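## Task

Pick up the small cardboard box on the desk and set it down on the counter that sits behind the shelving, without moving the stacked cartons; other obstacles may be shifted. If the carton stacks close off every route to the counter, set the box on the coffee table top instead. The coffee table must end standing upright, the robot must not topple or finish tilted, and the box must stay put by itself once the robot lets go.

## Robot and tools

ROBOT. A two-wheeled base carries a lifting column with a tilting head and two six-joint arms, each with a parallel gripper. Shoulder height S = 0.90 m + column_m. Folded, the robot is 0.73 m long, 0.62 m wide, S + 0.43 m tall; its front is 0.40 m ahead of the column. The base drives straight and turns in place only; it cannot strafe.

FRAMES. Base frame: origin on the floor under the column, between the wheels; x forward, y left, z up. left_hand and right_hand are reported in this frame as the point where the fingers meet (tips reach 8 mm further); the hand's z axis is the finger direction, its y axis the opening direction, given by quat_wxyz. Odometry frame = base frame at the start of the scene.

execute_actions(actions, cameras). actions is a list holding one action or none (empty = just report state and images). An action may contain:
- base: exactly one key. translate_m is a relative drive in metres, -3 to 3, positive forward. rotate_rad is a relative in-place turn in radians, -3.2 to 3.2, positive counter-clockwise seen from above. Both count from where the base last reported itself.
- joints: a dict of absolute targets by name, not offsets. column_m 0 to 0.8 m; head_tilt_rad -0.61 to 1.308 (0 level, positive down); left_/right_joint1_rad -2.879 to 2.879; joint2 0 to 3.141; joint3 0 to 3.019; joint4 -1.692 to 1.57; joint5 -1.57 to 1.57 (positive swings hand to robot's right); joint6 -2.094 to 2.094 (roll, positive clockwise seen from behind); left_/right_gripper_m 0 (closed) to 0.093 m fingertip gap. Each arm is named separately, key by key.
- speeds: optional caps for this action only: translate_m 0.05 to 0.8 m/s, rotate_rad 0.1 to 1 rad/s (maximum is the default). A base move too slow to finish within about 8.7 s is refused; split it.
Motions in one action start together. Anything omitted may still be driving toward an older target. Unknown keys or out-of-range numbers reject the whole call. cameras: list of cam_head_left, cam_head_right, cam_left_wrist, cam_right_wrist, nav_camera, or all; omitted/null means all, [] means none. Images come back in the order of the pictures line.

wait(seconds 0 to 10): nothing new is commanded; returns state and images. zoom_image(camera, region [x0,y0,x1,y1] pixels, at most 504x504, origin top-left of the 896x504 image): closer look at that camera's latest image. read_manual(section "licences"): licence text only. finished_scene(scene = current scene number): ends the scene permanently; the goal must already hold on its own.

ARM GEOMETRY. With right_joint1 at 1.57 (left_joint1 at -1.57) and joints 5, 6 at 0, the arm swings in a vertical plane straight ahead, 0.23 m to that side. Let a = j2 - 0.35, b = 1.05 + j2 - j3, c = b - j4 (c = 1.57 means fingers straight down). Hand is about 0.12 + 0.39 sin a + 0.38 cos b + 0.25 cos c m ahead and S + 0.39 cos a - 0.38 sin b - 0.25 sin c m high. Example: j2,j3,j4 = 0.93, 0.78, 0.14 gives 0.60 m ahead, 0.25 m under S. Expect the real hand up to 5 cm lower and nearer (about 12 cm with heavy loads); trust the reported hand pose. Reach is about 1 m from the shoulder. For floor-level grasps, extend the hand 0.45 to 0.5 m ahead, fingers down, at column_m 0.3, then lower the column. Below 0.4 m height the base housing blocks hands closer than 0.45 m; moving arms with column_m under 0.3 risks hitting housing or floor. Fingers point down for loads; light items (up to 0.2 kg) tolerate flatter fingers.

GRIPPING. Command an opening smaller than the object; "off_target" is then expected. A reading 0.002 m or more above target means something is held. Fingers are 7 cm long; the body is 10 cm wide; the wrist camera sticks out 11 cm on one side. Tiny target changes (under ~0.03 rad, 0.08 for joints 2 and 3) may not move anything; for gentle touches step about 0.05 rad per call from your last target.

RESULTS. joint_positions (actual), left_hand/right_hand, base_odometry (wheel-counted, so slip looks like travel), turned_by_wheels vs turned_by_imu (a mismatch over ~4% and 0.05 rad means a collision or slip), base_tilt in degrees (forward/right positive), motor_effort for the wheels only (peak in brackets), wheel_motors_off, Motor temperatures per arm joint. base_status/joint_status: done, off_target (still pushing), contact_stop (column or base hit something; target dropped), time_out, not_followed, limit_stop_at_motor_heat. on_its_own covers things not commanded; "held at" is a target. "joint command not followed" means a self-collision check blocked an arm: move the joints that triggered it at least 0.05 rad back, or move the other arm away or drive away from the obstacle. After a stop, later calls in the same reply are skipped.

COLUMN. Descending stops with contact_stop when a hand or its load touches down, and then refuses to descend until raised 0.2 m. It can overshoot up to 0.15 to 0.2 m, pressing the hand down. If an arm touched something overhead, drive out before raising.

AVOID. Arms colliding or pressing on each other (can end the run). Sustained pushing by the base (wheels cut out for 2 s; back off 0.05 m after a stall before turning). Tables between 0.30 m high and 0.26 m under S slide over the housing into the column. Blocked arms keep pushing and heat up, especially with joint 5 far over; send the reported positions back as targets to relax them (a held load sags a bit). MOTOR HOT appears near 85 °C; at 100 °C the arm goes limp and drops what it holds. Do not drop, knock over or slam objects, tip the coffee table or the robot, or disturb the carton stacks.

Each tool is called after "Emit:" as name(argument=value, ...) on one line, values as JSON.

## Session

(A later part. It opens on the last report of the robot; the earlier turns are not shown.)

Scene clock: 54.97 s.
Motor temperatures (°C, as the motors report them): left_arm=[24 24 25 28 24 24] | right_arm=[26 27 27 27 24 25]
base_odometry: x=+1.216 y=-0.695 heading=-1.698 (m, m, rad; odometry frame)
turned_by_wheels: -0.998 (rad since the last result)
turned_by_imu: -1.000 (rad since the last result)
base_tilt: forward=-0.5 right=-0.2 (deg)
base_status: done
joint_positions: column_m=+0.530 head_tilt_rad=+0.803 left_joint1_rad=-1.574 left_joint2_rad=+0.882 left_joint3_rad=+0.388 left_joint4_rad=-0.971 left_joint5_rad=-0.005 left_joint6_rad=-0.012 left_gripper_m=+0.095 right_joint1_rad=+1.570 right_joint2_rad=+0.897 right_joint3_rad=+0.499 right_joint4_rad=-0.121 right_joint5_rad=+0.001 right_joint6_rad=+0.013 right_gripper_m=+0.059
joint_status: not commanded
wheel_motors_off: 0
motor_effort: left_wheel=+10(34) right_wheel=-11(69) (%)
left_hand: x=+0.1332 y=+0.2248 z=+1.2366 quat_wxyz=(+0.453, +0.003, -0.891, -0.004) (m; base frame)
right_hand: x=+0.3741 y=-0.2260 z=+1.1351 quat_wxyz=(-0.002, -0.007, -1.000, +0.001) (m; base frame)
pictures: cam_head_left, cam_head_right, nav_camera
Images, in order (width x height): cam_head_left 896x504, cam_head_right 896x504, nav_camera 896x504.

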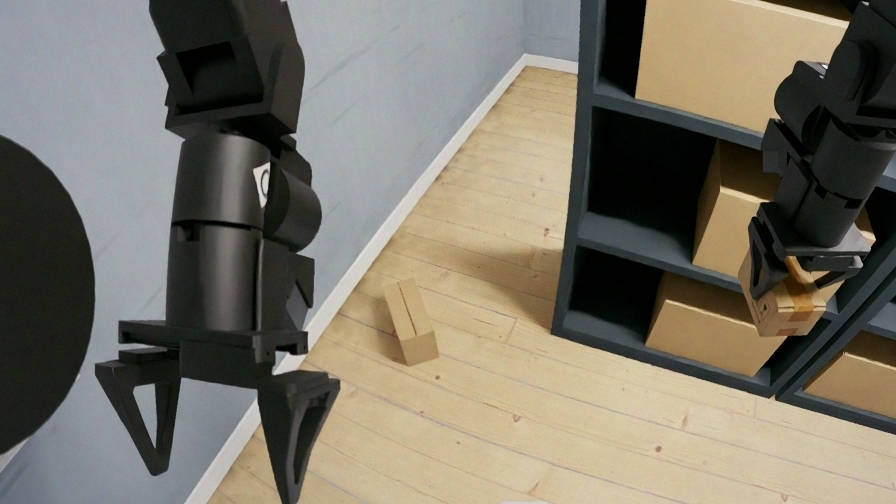

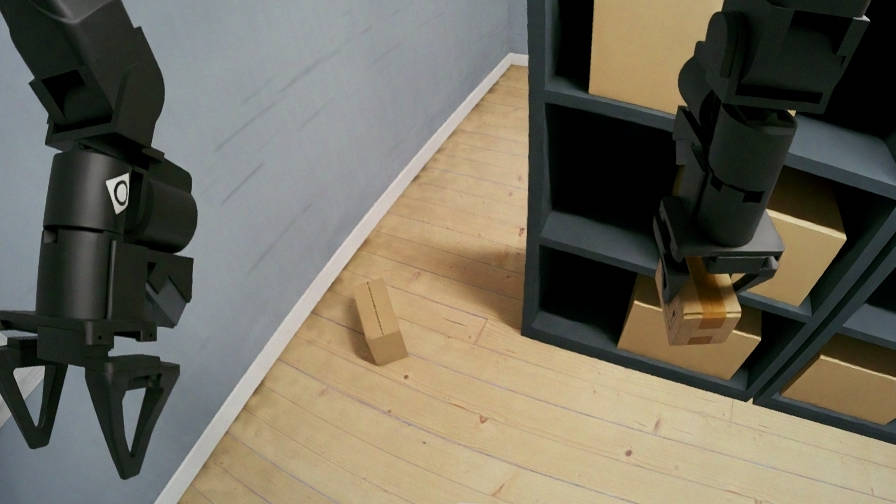

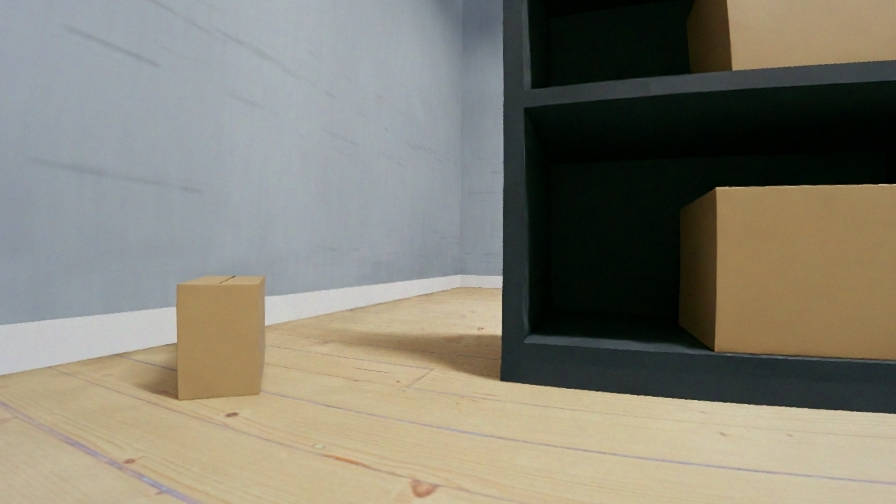

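Emit:
execute_actions(actions=[{"base":{"rotate_rad":1.24},"joints":{"head_tilt_rad":1.1}}], cameras=[])

Emit:
execute_actions(actions=[{"base":{"translate_m":0.52}}], cameras=["cam_head_left"])

Emit:
execute_actions(actions=[{"base":{"rotate_rad":-1.35}}], cameras=["cam_head_left","nav_camera"])

Emit:
execute_actions(actions=[{"base":{"translate_m":0.5},"speeds":{"translate_m":0.2}}], cameras=[])

Emit:
execute_actions(actions=[{"base":{"rotate_rad":-0.2}}], cameras=["cam_head_right","cam_head_left","nav_camera"])

Scene clock: 67.93 s.
Motor temperatures (°C, as the motors report them): left_arm=[24 24 25 28 24 24] | right_arm=[26 27 27 27 24 25]
base_odometry: x=+1.216 y=-0.695 heading=-0.461 (m, m, rad; odometry frame)
turned_by_wheels: +1.237 (rad since the last result)
turned_by_imu: +1.236 (rad since the last result)
base_tilt: forward=-0.4 right=-0.2 (deg)
base_status: done
joint_positions: column_m=+0.530 head_tilt_rad=+1.099 left_joint1_rad=-1.574 left_joint2_rad=+0.882 left_joint3_rad=+0.388 left_joint4_rad=-0.971 left_joint5_rad=-0.005 left_joint6_rad=-0.012 left_gripper_m=+0.095 right_joint1_rad=+1.570 right_joint2_rad=+0.897 right_joint3_rad=+0.499 right_joint4_rad=-0.121 right_joint5_rad=+0.001 right_joint6_rad=+0.013 right_gripper_m=+0.059
joint_status: all done
wheel_motors_off: 0
motor_effort: left_wheel=-5(45) right_wheel=+6(49) (%)
left_hand: x=+0.1332 y=+0.2248 z=+1.2366 quat_wxyz=(+0.453, +0.003, -0.891, -0.004) (m; base frame)
right_hand: x=+0.3744 y=-0.2260 z=+1.1351 quat_wxyz=(-0.002, -0.007, -1.000, +0.001) (m; base frame)
pictures: none
No camera images: the call's "cameras" was empty. Leave "cameras" out to get every camera's image.

Scene clock: 70.43 s.
Motor temperatures (°C, as the motors report them): left_arm=[24 24 25 28 24 24] | right_arm=[26 27 27 27 24 25]
base_odometry: x=+1.682 y=-0.926 heading=-0.461 (m, m, rad; odometry frame)
turned_by_wheels: +0.000 (rad since the last result)
turned_by_imu: +0.000 (rad since the last result)
base_tilt: forward=-0.4 right=-0.2 (deg)
base_status: done
joint_positions: column_m=+0.530 head_tilt_rad=+1.100 left_joint1_rad=-1.574 left_joint2_rad=+0.882 left_joint3_rad=+0.390 left_joint4_rad=-0.971 left_joint5_rad=-0.005 left_joint6_rad=-0.012 left_gripper_m=+0.095 right_joint1_rad=+1.570 right_joint2_rad=+0.897 right_joint3_rad=+0.500 right_joint4_rad=-0.121 right_joint5_rad=+0.001 right_joint6_rad=+0.013 right_gripper_m=+0.059
joint_status: not commanded
wheel_motors_off: 0
motor_effort: left_wheel=-1(46) right_wheel=+0(75) (%)
left_hand: x=+0.1342 y=+0.2247 z=+1.2362 quat_wxyz=(+0.452, +0.003, -0.892, -0.004) (m; base frame)
right_hand: x=+0.3751 y=-0.2260 z=+1.1352 quat_wxyz=(-0.003, -0.007, -1.000, +0.001) (m; base frame)
pictures: cam_head_left
Images, in order (width x height): cam_head_left 896x504.

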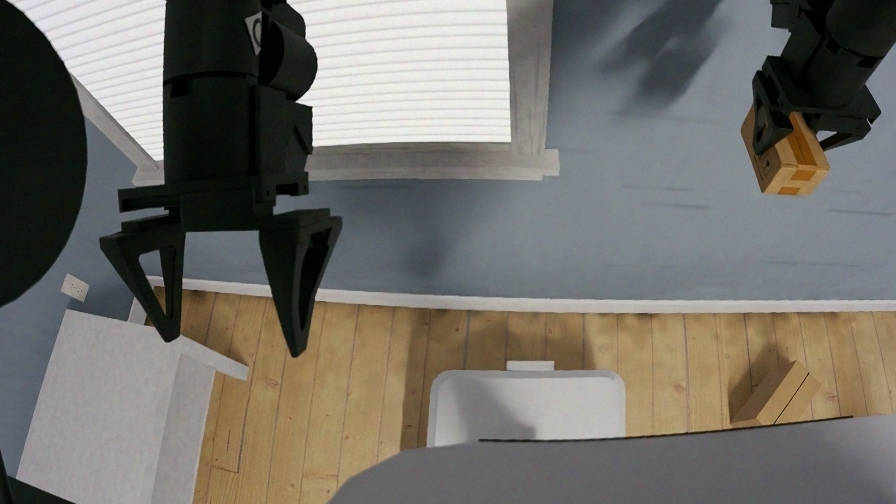

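Scene clock: 73.53 s.
Motor temperatures (°C, as the motors report them): left_arm=[24 24 25 28 24 24] | right_arm=[26 27 27 27 24 25]
base_odometry: x=+1.682 y=-0.926 heading=-1.808 (m, m, rad; odometry frame)
turned_by_wheels: -1.347 (rad since the last result)
turned_by_imu: -1.351 (rad since the last result)
base_tilt: forward=-0.4 right=-0.2 (deg)
base_status: done
joint_positions: column_m=+0.530 head_tilt_rad=+1.100 left_joint1_rad=-1.574 left_joint2_rad=+0.882 left_joint3_rad=+0.390 left_joint4_rad=-0.971 left_joint5_rad=-0.005 left_joint6_rad=-0.012 left_gripper_m=+0.095 right_joint1_rad=+1.570 right_joint2_rad=+0.897 right_joint3_rad=+0.500 right_joint4_rad=-0.121 right_joint5_rad=+0.001 right_joint6_rad=+0.013 right_gripper_m=+0.059
joint_status: not commanded
wheel_motors_off: 0
motor_effort: left_wheel=+9(32) right_wheel=-11(69) (%)
left_hand: x=+0.1342 y=+0.2247 z=+1.2362 quat_wxyz=(+0.452, +0.003, -0.892, -0.004) (m; base frame)
right_hand: x=+0.3751 y=-0.2260 z=+1.1352 quat_wxyz=(-0.003, -0.007, -1.000, +0.001) (m; base frame)
pictures: cam_head_left, nav_camera
Images, in order (width x height): cam_head_left 896x504, nav_camera 896x504.

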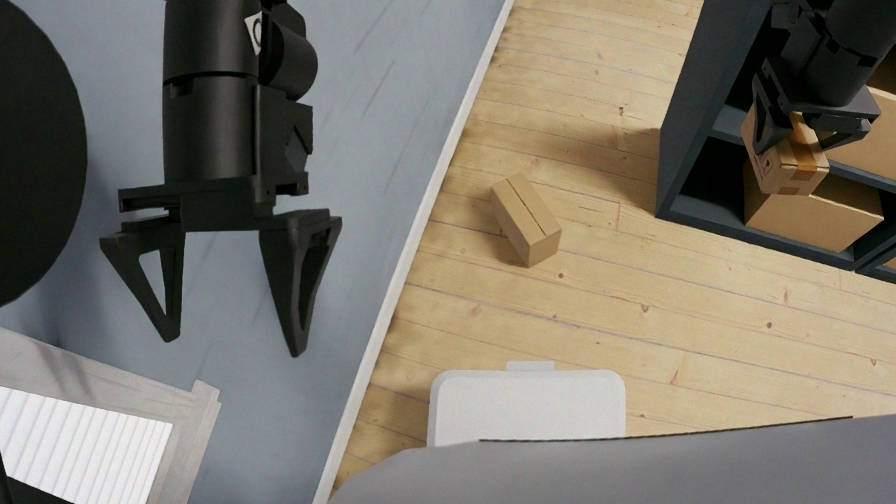

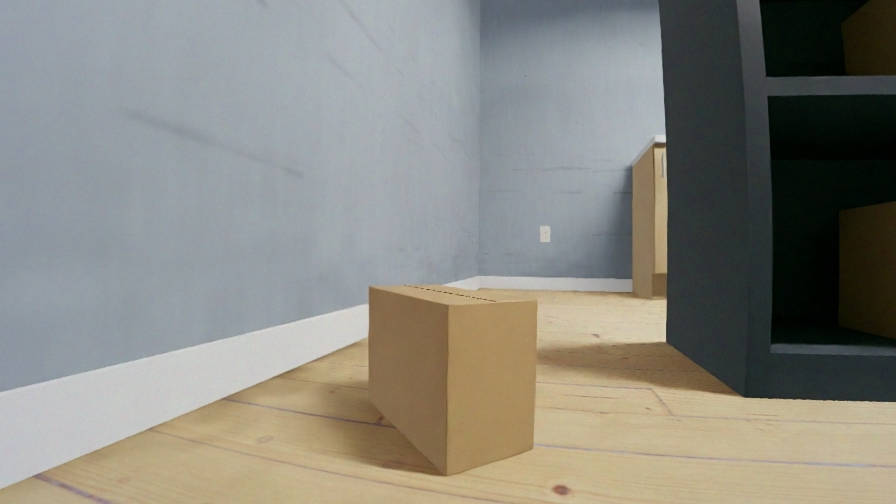

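Scene clock: 77.03 s.
Motor temperatures (°C, as the motors report them): left_arm=[24 24 25 28 24 24] | right_arm=[26 27 27 27 24 25]
base_odometry: x=+1.564 y=-1.412 heading=-1.809 (m, m, rad; odometry frame)
turned_by_wheels: -0.001 (rad since the last result)
turned_by_imu: -0.001 (rad since the last result)
base_tilt: forward=-0.4 right=-0.2 (deg)
base_status: done
joint_positions: column_m=+0.530 head_tilt_rad=+1.100 left_joint1_rad=-1.574 left_joint2_rad=+0.881 left_joint3_rad=+0.389 left_joint4_rad=-0.971 left_joint5_rad=-0.005 left_joint6_rad=-0.012 left_gripper_m=+0.095 right_joint1_rad=+1.570 right_joint2_rad=+0.898 right_joint3_rad=+0.499 right_joint4_rad=-0.121 right_joint5_rad=+0.001 right_joint6_rad=+0.013 right_gripper_m=+0.059
joint_status: not commanded
wheel_motors_off: 0
motor_effort: left_wheel=-1(55) right_wheel=+0(54) (%)
left_hand: x=+0.1337 y=+0.2247 z=+1.2364 quat_wxyz=(+0.453, +0.003, -0.892, -0.004) (m; base frame)
right_hand: x=+0.3740 y=-0.2260 z=+1.1350 quat_wxyz=(-0.002, -0.007, -1.000, +0.001) (m; base frame)
pictures: none
No camera images: the call's "cameras" was empty. Leave "cameras" out to get every camera's image.

Scene clock: 78.50 s.
Motor temperatures (°C, as the motors report them): left_arm=[24 24 25 28 24 24] | right_arm=[26 27 27 27 24 25]
base_odometry: x=+1.564 y=-1.413 heading=-2.006 (m, m, rad; odometry frame)
turned_by_wheels: -0.198 (rad since the last result)
turned_by_imu: -0.196 (rad since the last result)
base_tilt: forward=-0.4 right=-0.2 (deg)
base_status: done
joint_positions: column_m=+0.530 head_tilt_rad=+1.100 left_joint1_rad=-1.574 left_joint2_rad=+0.881 left_joint3_rad=+0.389 left_joint4_rad=-0.971 left_joint5_rad=-0.005 left_joint6_rad=-0.012 left_gripper_m=+0.095 right_joint1_rad=+1.570 right_joint2_rad=+0.898 right_joint3_rad=+0.499 right_joint4_rad=-0.121 right_joint5_rad=+0.001 right_joint6_rad=+0.013 right_gripper_m=+0.059
joint_status: not commanded
wheel_motors_off: 0
motor_effort: left_wheel=+4(51) right_wheel=-2(68) (%)
left_hand: x=+0.1337 y=+0.2247 z=+1.2364 quat_wxyz=(+0.453, +0.003, -0.892, -0.004) (m; base frame)
right_hand: x=+0.3740 y=-0.2260 z=+1.1350 quat_wxyz=(-0.002, -0.007, -1.000, +0.001) (m; base frame)
pictures: cam_head_left, cam_head_right, nav_camera
Images, in order (width x height): cam_head_left 896x504, cam_head_right 896x504, nav_camera 896x504.

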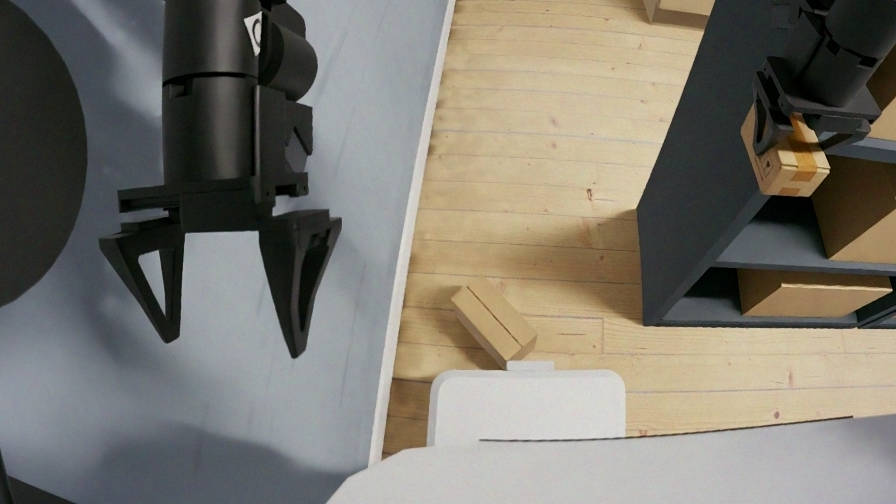

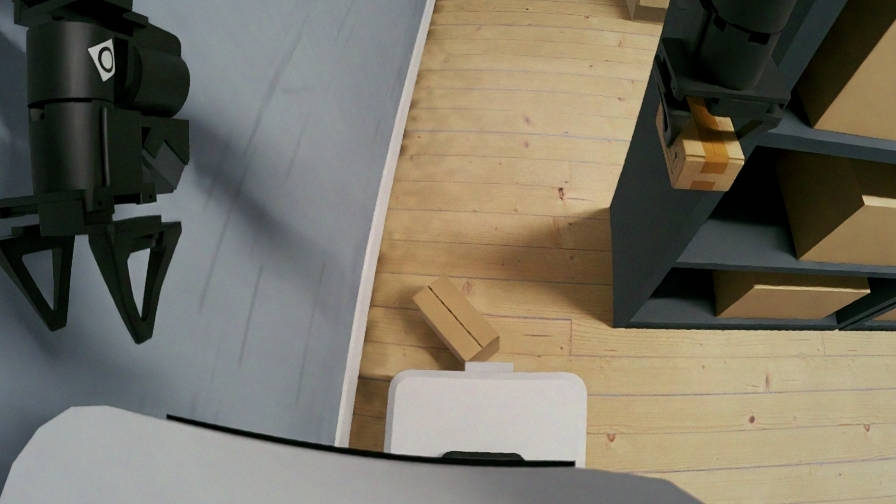

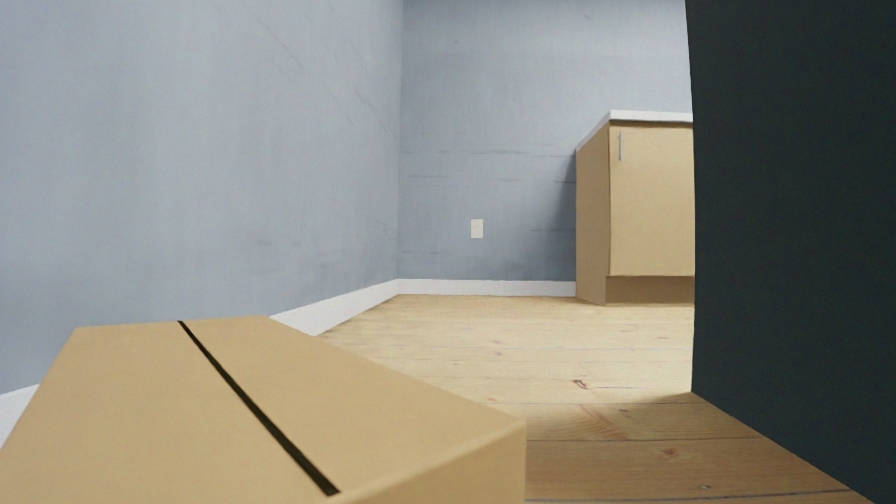

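Emit:
execute_actions(actions=[{"base":{"rotate_rad":-0.055}}], cameras=[])

Emit:
execute_actions(actions=[{"base":{"translate_m":0.5},"speeds":{"translate_m":0.25}}], cameras=["cam_head_right","cam_head_left"])

Scene clock: 82.40 s.
Motor temperatures (°C, as the motors report them): left_arm=[24 24 25 28 24 24] | right_arm=[26 27 27 27 24 25]
base_odometry: x=+1.563 y=-1.413 heading=-2.059 (m, m, rad; odometry frame)
turned_by_wheels: -0.053 (rad since the last result)
turned_by_imu: -0.054 (rad since the last result)
base_tilt: forward=-0.4 right=-0.2 (deg)
base_status: done
joint_positions: column_m=+0.530 head_tilt_rad=+1.100 left_joint1_rad=-1.574 left_joint2_rad=+0.881 left_joint3_rad=+0.389 left_joint4_rad=-0.971 left_joint5_rad=-0.005 left_joint6_rad=-0.012 left_gripper_m=+0.095 right_joint1_rad=+1.570 right_joint2_rad=+0.898 right_joint3_rad=+0.499 right_joint4_rad=-0.121 right_joint5_rad=+0.001 right_joint6_rad=+0.013 right_gripper_m=+0.059
joint_status: not commanded
wheel_motors_off: 0
motor_effort: left_wheel=+5(22) right_wheel=-3(67) (%)
left_hand: x=+0.1337 y=+0.2247 z=+1.2364 quat_wxyz=(+0.453, +0.003, -0.892, -0.004) (m; base frame)
right_hand: x=+0.3740 y=-0.2260 z=+1.1350 quat_wxyz=(-0.002, -0.007, -1.000, +0.001) (m; base frame)
pictures: none
No camera images: the call's "cameras" was empty. Leave "cameras" out to get every camera's image.

Scene clock: 85.50 s.
Motor temperatures (°C, as the motors report them): left_arm=[24 24 25 28 24 24] | right_arm=[26 27 27 27 24 25]
base_odometry: x=+1.329 y=-1.855 heading=-2.060 (m, m, rad; odometry frame)
turned_by_wheels: -0.001 (rad since the last result)
turned_by_imu: -0.001 (rad since the last result)
base_tilt: forward=-0.4 right=-0.2 (deg)
base_status: done
joint_positions: column_m=+0.530 head_tilt_rad=+1.100 left_joint1_rad=-1.574 left_joint2_rad=+0.881 left_joint3_rad=+0.389 left_joint4_rad=-0.971 left_joint5_rad=-0.005 left_joint6_rad=-0.012 left_gripper_m=+0.095 right_joint1_rad=+1.570 right_joint2_rad=+0.898 right_joint3_rad=+0.498 right_joint4_rad=-0.121 right_joint5_rad=+0.001 right_joint6_rad=+0.013 right_gripper_m=+0.059
joint_status: not commanded
wheel_motors_off: 0
motor_effort: left_wheel=+1(46) right_wheel=+0(58) (%)
left_hand: x=+0.1337 y=+0.2247 z=+1.2364 quat_wxyz=(+0.453, +0.003, -0.892, -0.004) (m; base frame)
right_hand: x=+0.3737 y=-0.2260 z=+1.1349 quat_wxyz=(-0.002, -0.007, -1.000, +0.001) (m; base frame)
pictures: cam_head_left, cam_head_right
Images, in order (width x height): cam_head_left 896x504, cam_head_right 896x504.

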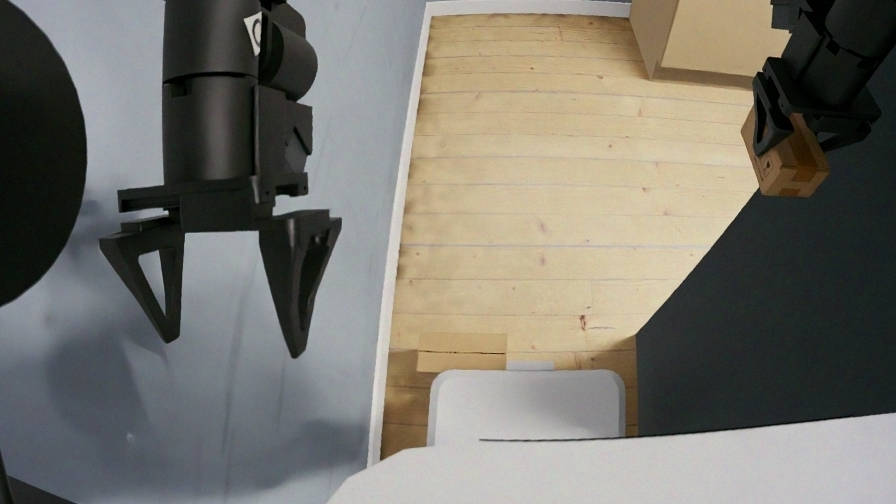

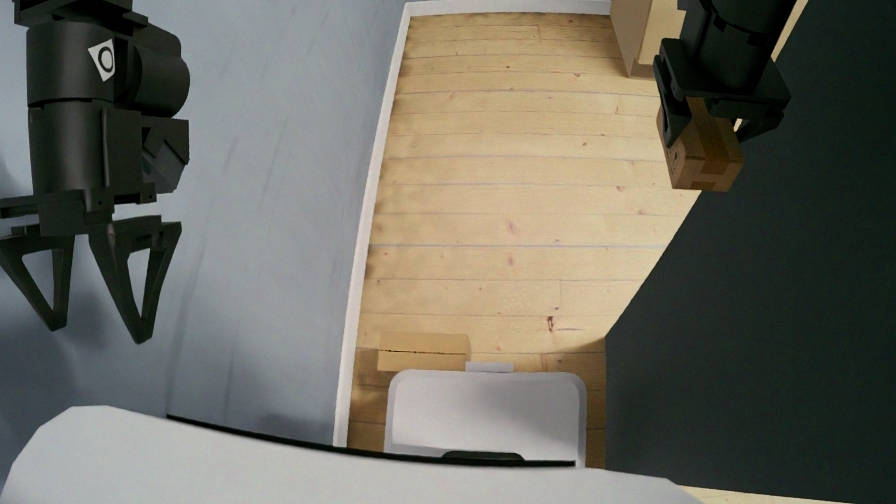

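Emit:
execute_actions(actions=[{"base":{"translate_m":0.9},"speeds":{"translate_m":0.4},"joints":{"head_tilt_rad":0.9}}], cameras=[])

Emit:
execute_actions(actions=[{"base":{"rotate_rad":-0.55},"speeds":{"rotate_rad":0.5}}], cameras=["cam_head_right","cam_head_left","nav_camera"])

Scene clock: 93.30 s.
Motor temperatures (°C, as the motors report them): left_arm=[24 24 25 28 24 24] | right_arm=[26 27 27 27 24 25]
base_odometry: x=+0.906 y=-2.649 heading=-2.060 (m, m, rad; odometry frame)
turned_by_wheels: +0.000 (rad since the last result)
turned_by_imu: -0.001 (rad since the last result)
base_tilt: forward=-0.4 right=-0.2 (deg)
base_status: done
joint_positions: column_m=+0.530 head_tilt_rad=+0.914 left_joint1_rad=-1.574 left_joint2_rad=+0.881 left_joint3_rad=+0.389 left_joint4_rad=-0.971 left_joint5_rad=-0.005 left_joint6_rad=-0.012 left_gripper_m=+0.095 right_joint1_rad=+1.570 right_joint2_rad=+0.898 right_joint3_rad=+0.499 right_joint4_rad=-0.121 right_joint5_rad=+0.001 right_joint6_rad=+0.013 right_gripper_m=+0.059
joint_status: all done
wheel_motors_off: 0
motor_effort: left_wheel=+1(26) right_wheel=+0(32) (%)
left_hand: x=+0.1335 y=+0.2247 z=+1.2365 quat_wxyz=(+0.453, +0.003, -0.892, -0.004) (m; base frame)
right_hand: x=+0.3739 y=-0.2260 z=+1.1349 quat_wxyz=(-0.002, -0.007, -1.000, +0.001) (m; base frame)
pictures: none
No camera images: the call's "cameras" was empty. Leave "cameras" out to get every camera's image.

Scene clock: 95.70 s.
Motor temperatures (°C, as the motors report them): left_arm=[24 24 25 28 24 24] | right_arm=[26 27 27 27 24 25]
base_odometry: x=+0.906 y=-2.649 heading=-2.607 (m, m, rad; odometry frame)
turned_by_wheels: -0.547 (rad since the last result)
turned_by_imu: -0.547 (rad since the last result)
base_tilt: forward=-0.5 right=-0.2 (deg)
base_status: done
joint_positions: column_m=+0.530 head_tilt_rad=+0.914 left_joint1_rad=-1.574 left_joint2_rad=+0.881 left_joint3_rad=+0.389 left_joint4_rad=-0.971 left_joint5_rad=-0.005 left_joint6_rad=-0.012 left_gripper_m=+0.095 right_joint1_rad=+1.570 right_joint2_rad=+0.898 right_joint3_rad=+0.499 right_joint4_rad=-0.121 right_joint5_rad=+0.001 right_joint6_rad=+0.013 right_gripper_m=+0.059
joint_status: not commanded
wheel_motors_off: 0
motor_effort: left_wheel=+8(50) right_wheel=-10(69) (%)
left_hand: x=+0.1335 y=+0.2247 z=+1.2365 quat_wxyz=(+0.453, +0.003, -0.892, -0.004) (m; base frame)
right_hand: x=+0.3739 y=-0.2259 z=+1.1349 quat_wxyz=(-0.002, -0.007, -1.000, +0.001) (m; base frame)
pictures: cam_head_left, cam_head_right, nav_camera
Images, in order (width x height): cam_head_left 896x504, cam_head_right 896x504, nav_camera 896x504.

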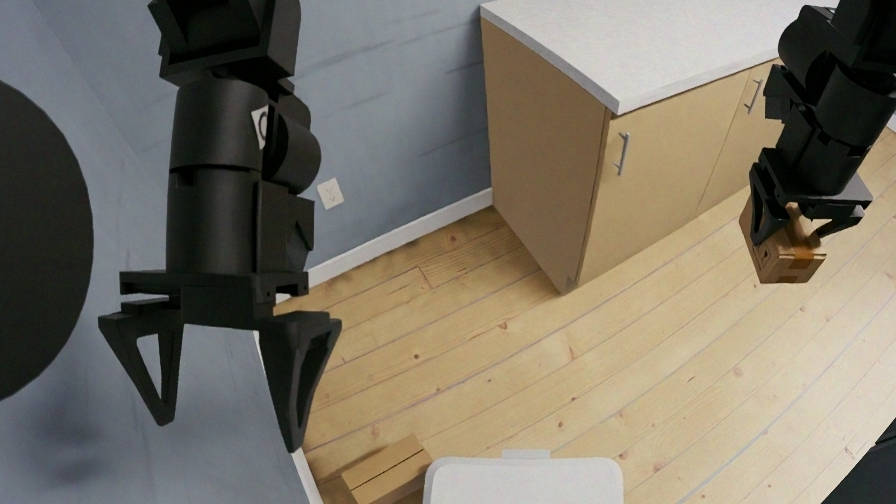

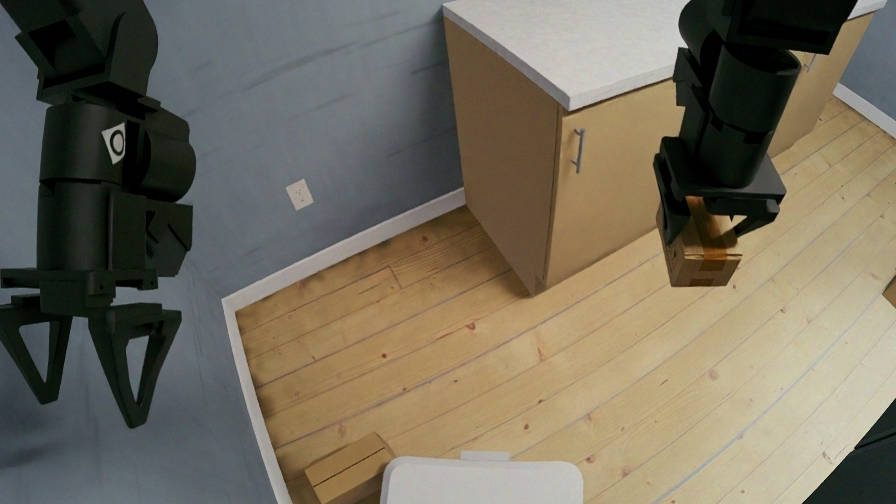

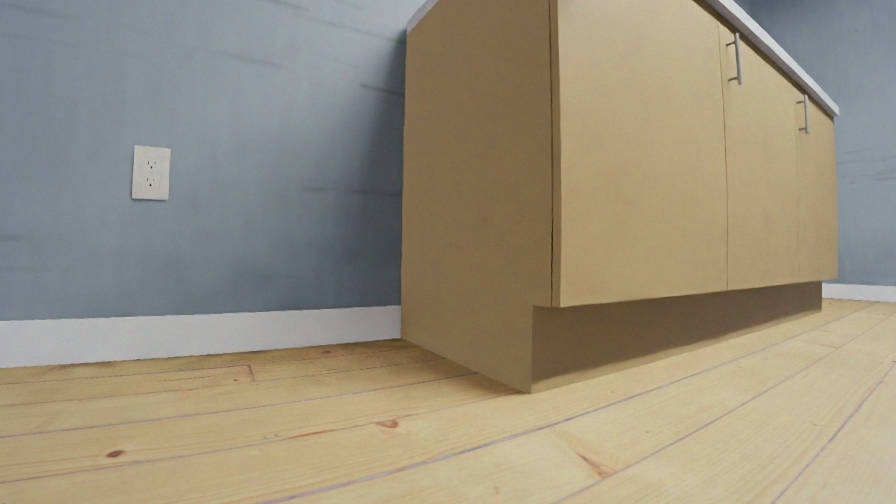

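Emit:
execute_actions(actions=[{"base":{"translate_m":0.45},"speeds":{"translate_m":0.3},"joints":{"right_joint2_rad":1.4,"right_joint3_rad":1.53,"right_joint4_rad":-0.63}}], cameras=["cam_head_right","cam_head_left","cam_right_wrist"])

Scene clock: 101.53 s.
Motor temperatures (°C, as the motors report them): left_arm=[24 24 25 28 24 24] | right_arm=[26 27 27 27 24 25]
base_odometry: x=+0.519 y=-2.878 heading=-2.608 (m, m, rad; odometry frame)
turned_by_wheels: +0.000 (rad since the last result)
turned_by_imu: -0.002 (rad since the last result)
base_tilt: forward=-0.4 right=-0.2 (deg)
base_status: done
joint_positions: column_m=+0.530 head_tilt_rad=+0.914 left_joint1_rad=-1.574 left_joint2_rad=+0.881 left_joint3_rad=+0.389 left_joint4_rad=-0.971 left_joint5_rad=-0.005 left_joint6_rad=-0.012 left_gripper_m=+0.095 right_joint1_rad=+1.570 right_joint2_rad=+1.399 right_joint3_rad=+1.522 right_joint4_rad=-0.624 right_joint5_rad=+0.001 right_joint6_rad=+0.013 right_gripper_m=+0.059
joint_status: all done
wheel_motors_off: 0
motor_effort: left_wheel=+0(54) right_wheel=+0(58) (%)
left_hand: x=+0.1338 y=+0.2247 z=+1.2364 quat_wxyz=(+0.453, +0.003, -0.892, -0.004) (m; base frame)
right_hand: x=+0.6938 y=-0.2261 z=+1.0718 quat_wxyz=(-0.011, -0.007, -1.000, +0.001) (m; base frame)
pictures: cam_head_left, cam_head_right, cam_right_wrist
Images, in order (width x height): cam_head_left 896x504, cam_head_right 896x504, cam_right_wrist 896x504.

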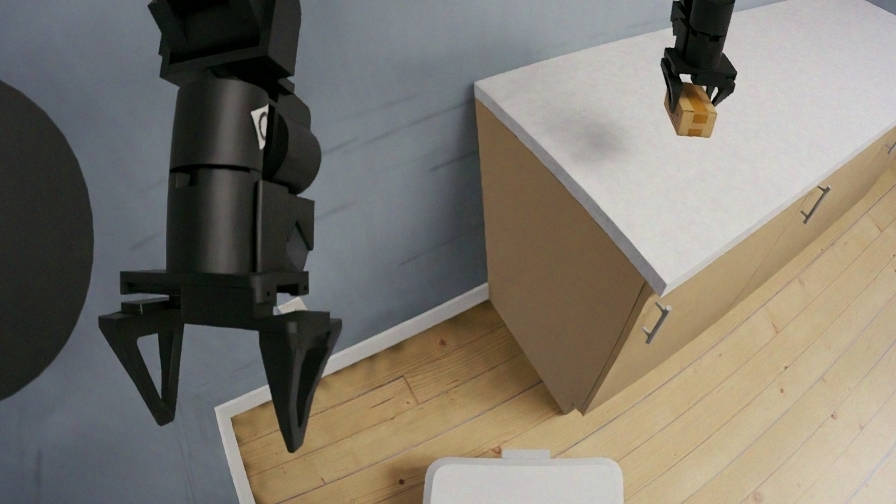

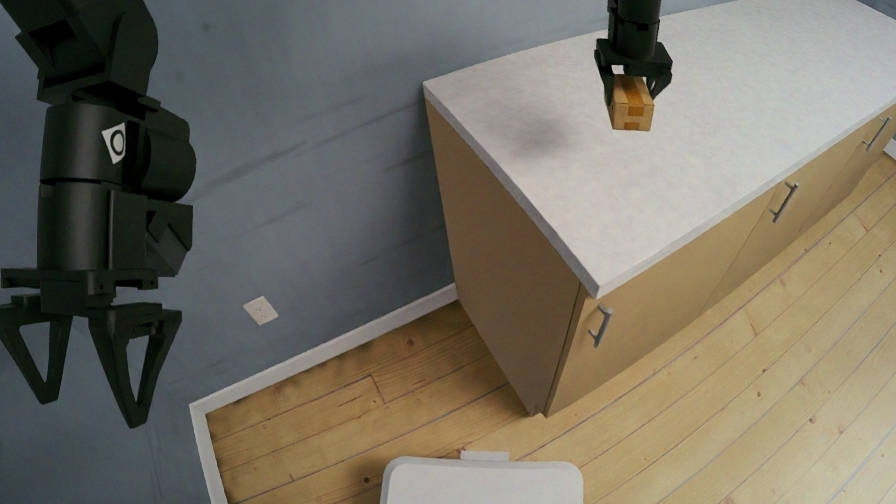

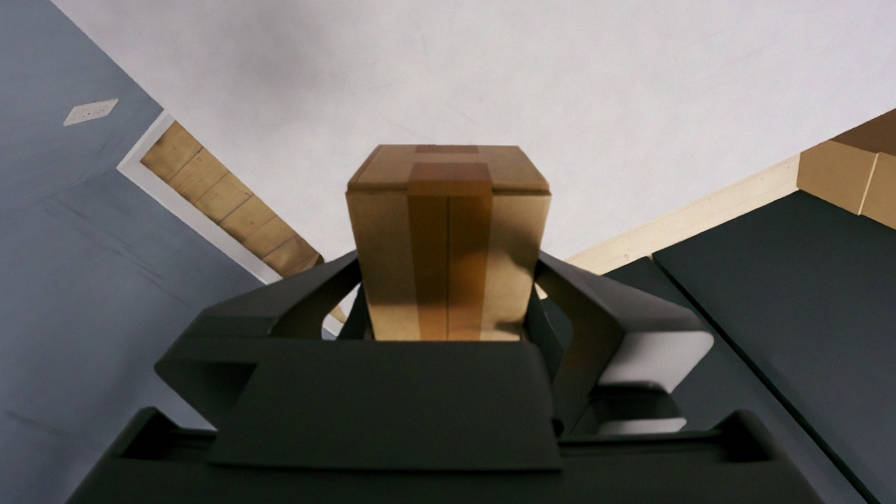

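Emit:
execute_actions(actions=[{"joints":{"column_m":0.43}}], cameras=["cam_head_right","cam_right_wrist"])

Scene clock: 106.57 s.
Motor temperatures (°C, as the motors report them): left_arm=[24 24 25 28 24 24] | right_arm=[26 28 27 27 24 25]
base_odometry: x=+0.519 y=-2.878 heading=-2.608 (m, m, rad; odometry frame)
turned_by_wheels: +0.000 (rad since the last result)
turned_by_imu: -0.001 (rad since the last result)
base_tilt: forward=-0.4 right=-0.2 (deg)
base_status: not commanded
joint_positions: column_m=+0.430 head_tilt_rad=+0.914 left_joint1_rad=-1.574 left_joint2_rad=+0.881 left_joint3_rad=+0.389 left_joint4_rad=-0.971 left_joint5_rad=-0.005 left_joint6_rad=-0.012 left_gripper_m=+0.095 right_joint1_rad=+1.570 right_joint2_rad=+1.399 right_joint3_rad=+1.522 right_joint4_rad=-0.624 right_joint5_rad=+0.001 right_joint6_rad=+0.013 right_gripper_m=+0.059
joint_status: all done
wheel_motors_off: 0
motor_effort: left_wheel=+0(1) right_wheel=+0(1) (%)
left_hand: x=+0.1338 y=+0.2247 z=+1.1365 quat_wxyz=(+0.453, +0.003, -0.892, -0.004) (m; base frame)
right_hand: x=+0.6938 y=-0.2261 z=+0.9719 quat_wxyz=(-0.011, -0.007, -1.000, +0.001) (m; base frame)
pictures: cam_head_right, cam_right_wrist
Images, in order (width x height): cam_head_right 896x504, cam_right_wrist 896x504.

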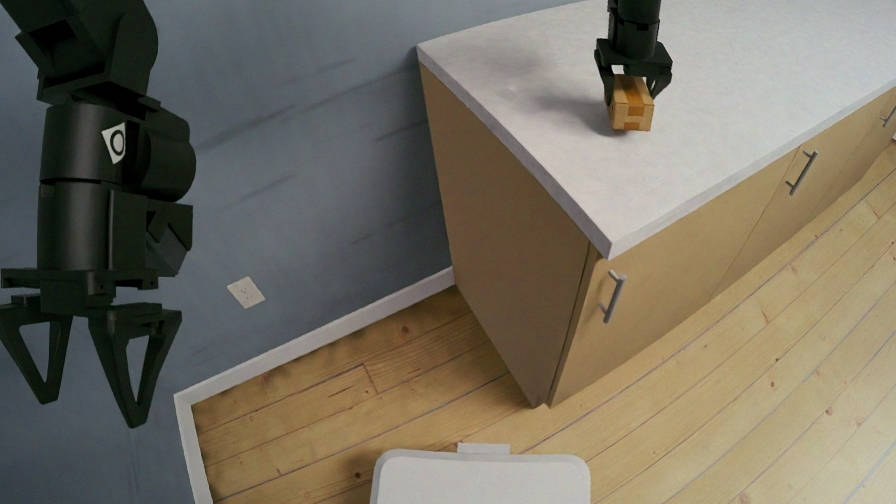

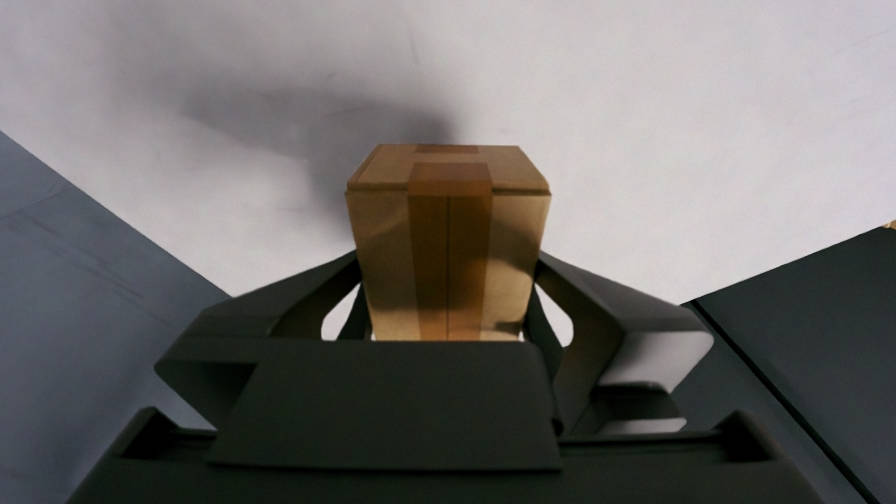

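Emit:
execute_actions(actions=[{"joints":{"column_m":0.403}}], cameras=["cam_right_wrist"])

Scene clock: 109.53 s.
Motor temperatures (°C, as the motors report them): left_arm=[24 24 25 28 24 24] | right_arm=[26 28 28 27 24 25]
base_odometry: x=+0.519 y=-2.878 heading=-2.608 (m, m, rad; odometry frame)
turned_by_wheels: +0.000 (rad since the last result)
turned_by_imu: -0.001 (rad since the last result)
base_tilt: forward=-0.4 right=-0.2 (deg)
base_status: not commanded
joint_positions: column_m=+0.403 head_tilt_rad=+0.914 left_joint1_rad=-1.574 left_joint2_rad=+0.881 left_joint3_rad=+0.389 left_joint4_rad=-0.971 left_joint5_rad=-0.005 left_joint6_rad=-0.012 left_gripper_m=+0.095 right_joint1_rad=+1.570 right_joint2_rad=+1.392 right_joint3_rad=+1.522 right_joint4_rad=-0.627 right_joint5_rad=+0.000 right_joint6_rad=+0.012 right_gripper_m=+0.059
joint_status: all done
wheel_motors_off: 0
motor_effort: left_wheel=+2(2) right_wheel=+1(2) (%)
left_hand: x=+0.1338 y=+0.2247 z=+1.1095 quat_wxyz=(+0.453, +0.003, -0.892, -0.004) (m; base frame)
right_hand: x=+0.6955 y=-0.2260 z=+0.9488 quat_wxyz=(-0.013, -0.006, -1.000, +0.000) (m; base frame)
pictures: cam_right_wrist
Images, in order (width x height): cam_right_wrist 896x504.

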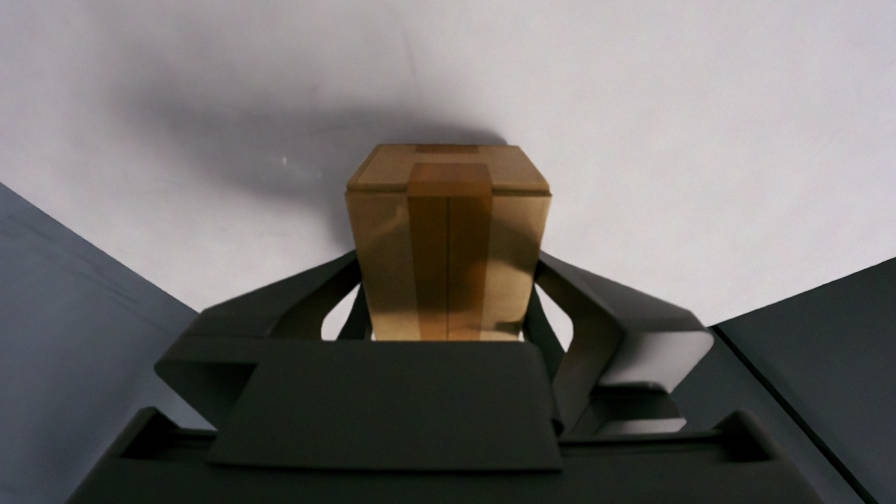

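Touched down.

Emit:
execute_actions(actions=[{"joints":{"right_gripper_m":0.093}}], cameras=[])

Emit:
execute_actions(actions=[{"joints":{"column_m":0.48}}], cameras=["cam_right_wrist"])

Emit:
finished_scene(scene=1)

Scene clock: 112.80 s.
Motor temperatures (°C, as the motors report them): left_arm=[24 24 25 28 24 24] | right_arm=[26 28 28 27 24 25]
base_odometry: x=+0.519 y=-2.878 heading=-2.608 (m, m, rad; odometry frame)
turned_by_wheels: +0.000 (rad since the last result)
turned_by_imu: -0.001 (rad since the last result)
base_tilt: forward=-0.4 right=-0.2 (deg)
base_status: not commanded
joint_positions: column_m=+0.403 head_tilt_rad=+0.914 left_joint1_rad=-1.574 left_joint2_rad=+0.881 left_joint3_rad=+0.389 left_joint4_rad=-0.971 left_joint5_rad=-0.005 left_joint6_rad=-0.012 left_gripper_m=+0.095 right_joint1_rad=+1.570 right_joint2_rad=+1.393 right_joint3_rad=+1.522 right_joint4_rad=-0.627 right_joint5_rad=+0.000 right_joint6_rad=+0.012 right_gripper_m=+0.093
joint_status: all done
wheel_motors_off: 0
motor_effort: left_wheel=-1(0) right_wheel=+1(1) (%)
left_hand: x=+0.1338 y=+0.2247 z=+1.1095 quat_wxyz=(+0.453, +0.003, -0.892, -0.004) (m; base frame)
right_hand: x=+0.6954 y=-0.2260 z=+0.9486 quat_wxyz=(-0.013, -0.006, -1.000, +0.000) (m; base frame)
pictures: none
No camera images: the call's "cameras" was empty. Leave "cameras" out to get every camera's image.

Scene clock: 114.40 s.
Motor temperatures (°C, as the motors report them): left_arm=[24 24 25 28 24 24] | right_arm=[26 28 28 27 24 25]
base_odometry: x=+0.519 y=-2.878 heading=-2.608 (m, m, rad; odometry frame)
turned_by_wheels: +0.000 (rad since the last result)
turned_by_imu: +0.000 (rad since the last result)
base_tilt: forward=-0.5 right=-0.2 (deg)
base_status: not commanded
joint_positions: column_m=+0.480 head_tilt_rad=+0.914 left_joint1_rad=-1.574 left_joint2_rad=+0.881 left_joint3_rad=+0.389 left_joint4_rad=-0.971 left_joint5_rad=-0.005 left_joint6_rad=-0.012 left_gripper_m=+0.095 right_joint1_rad=+1.570 right_joint2_rad=+1.393 right_joint3_rad=+1.522 right_joint4_rad=-0.627 right_joint5_rad=+0.000 right_joint6_rad=+0.012 right_gripper_m=+0.093
joint_status: all done
wheel_motors_off: 0
motor_effort: left_wheel=-1(0) right_wheel=+1(1) (%)
left_hand: x=+0.1338 y=+0.2247 z=+1.1864 quat_wxyz=(+0.453, +0.003, -0.892, -0.004) (m; base frame)
right_hand: x=+0.6954 y=-0.2260 z=+1.0254 quat_wxyz=(-0.013, -0.006, -1.000, +0.000) (m; base frame)
pictures: cam_right_wrist
Images, in order (width x height): cam_right_wrist 896x504.

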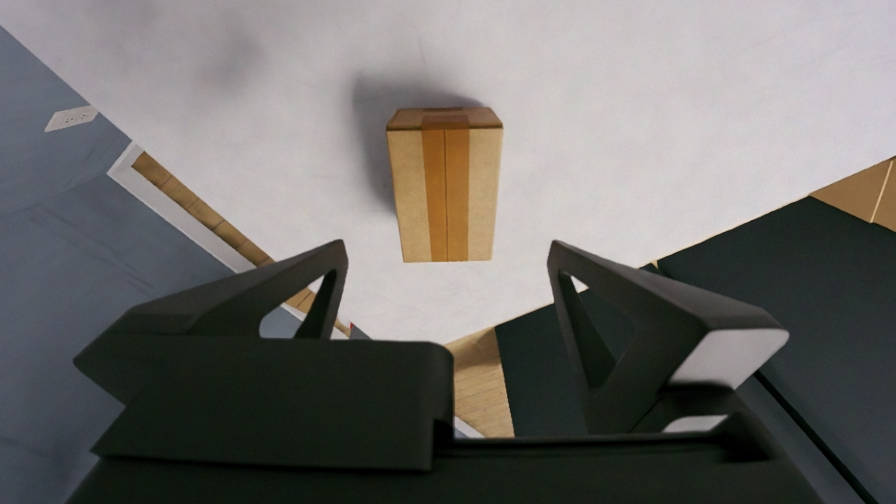

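The scene is finished: the task was done.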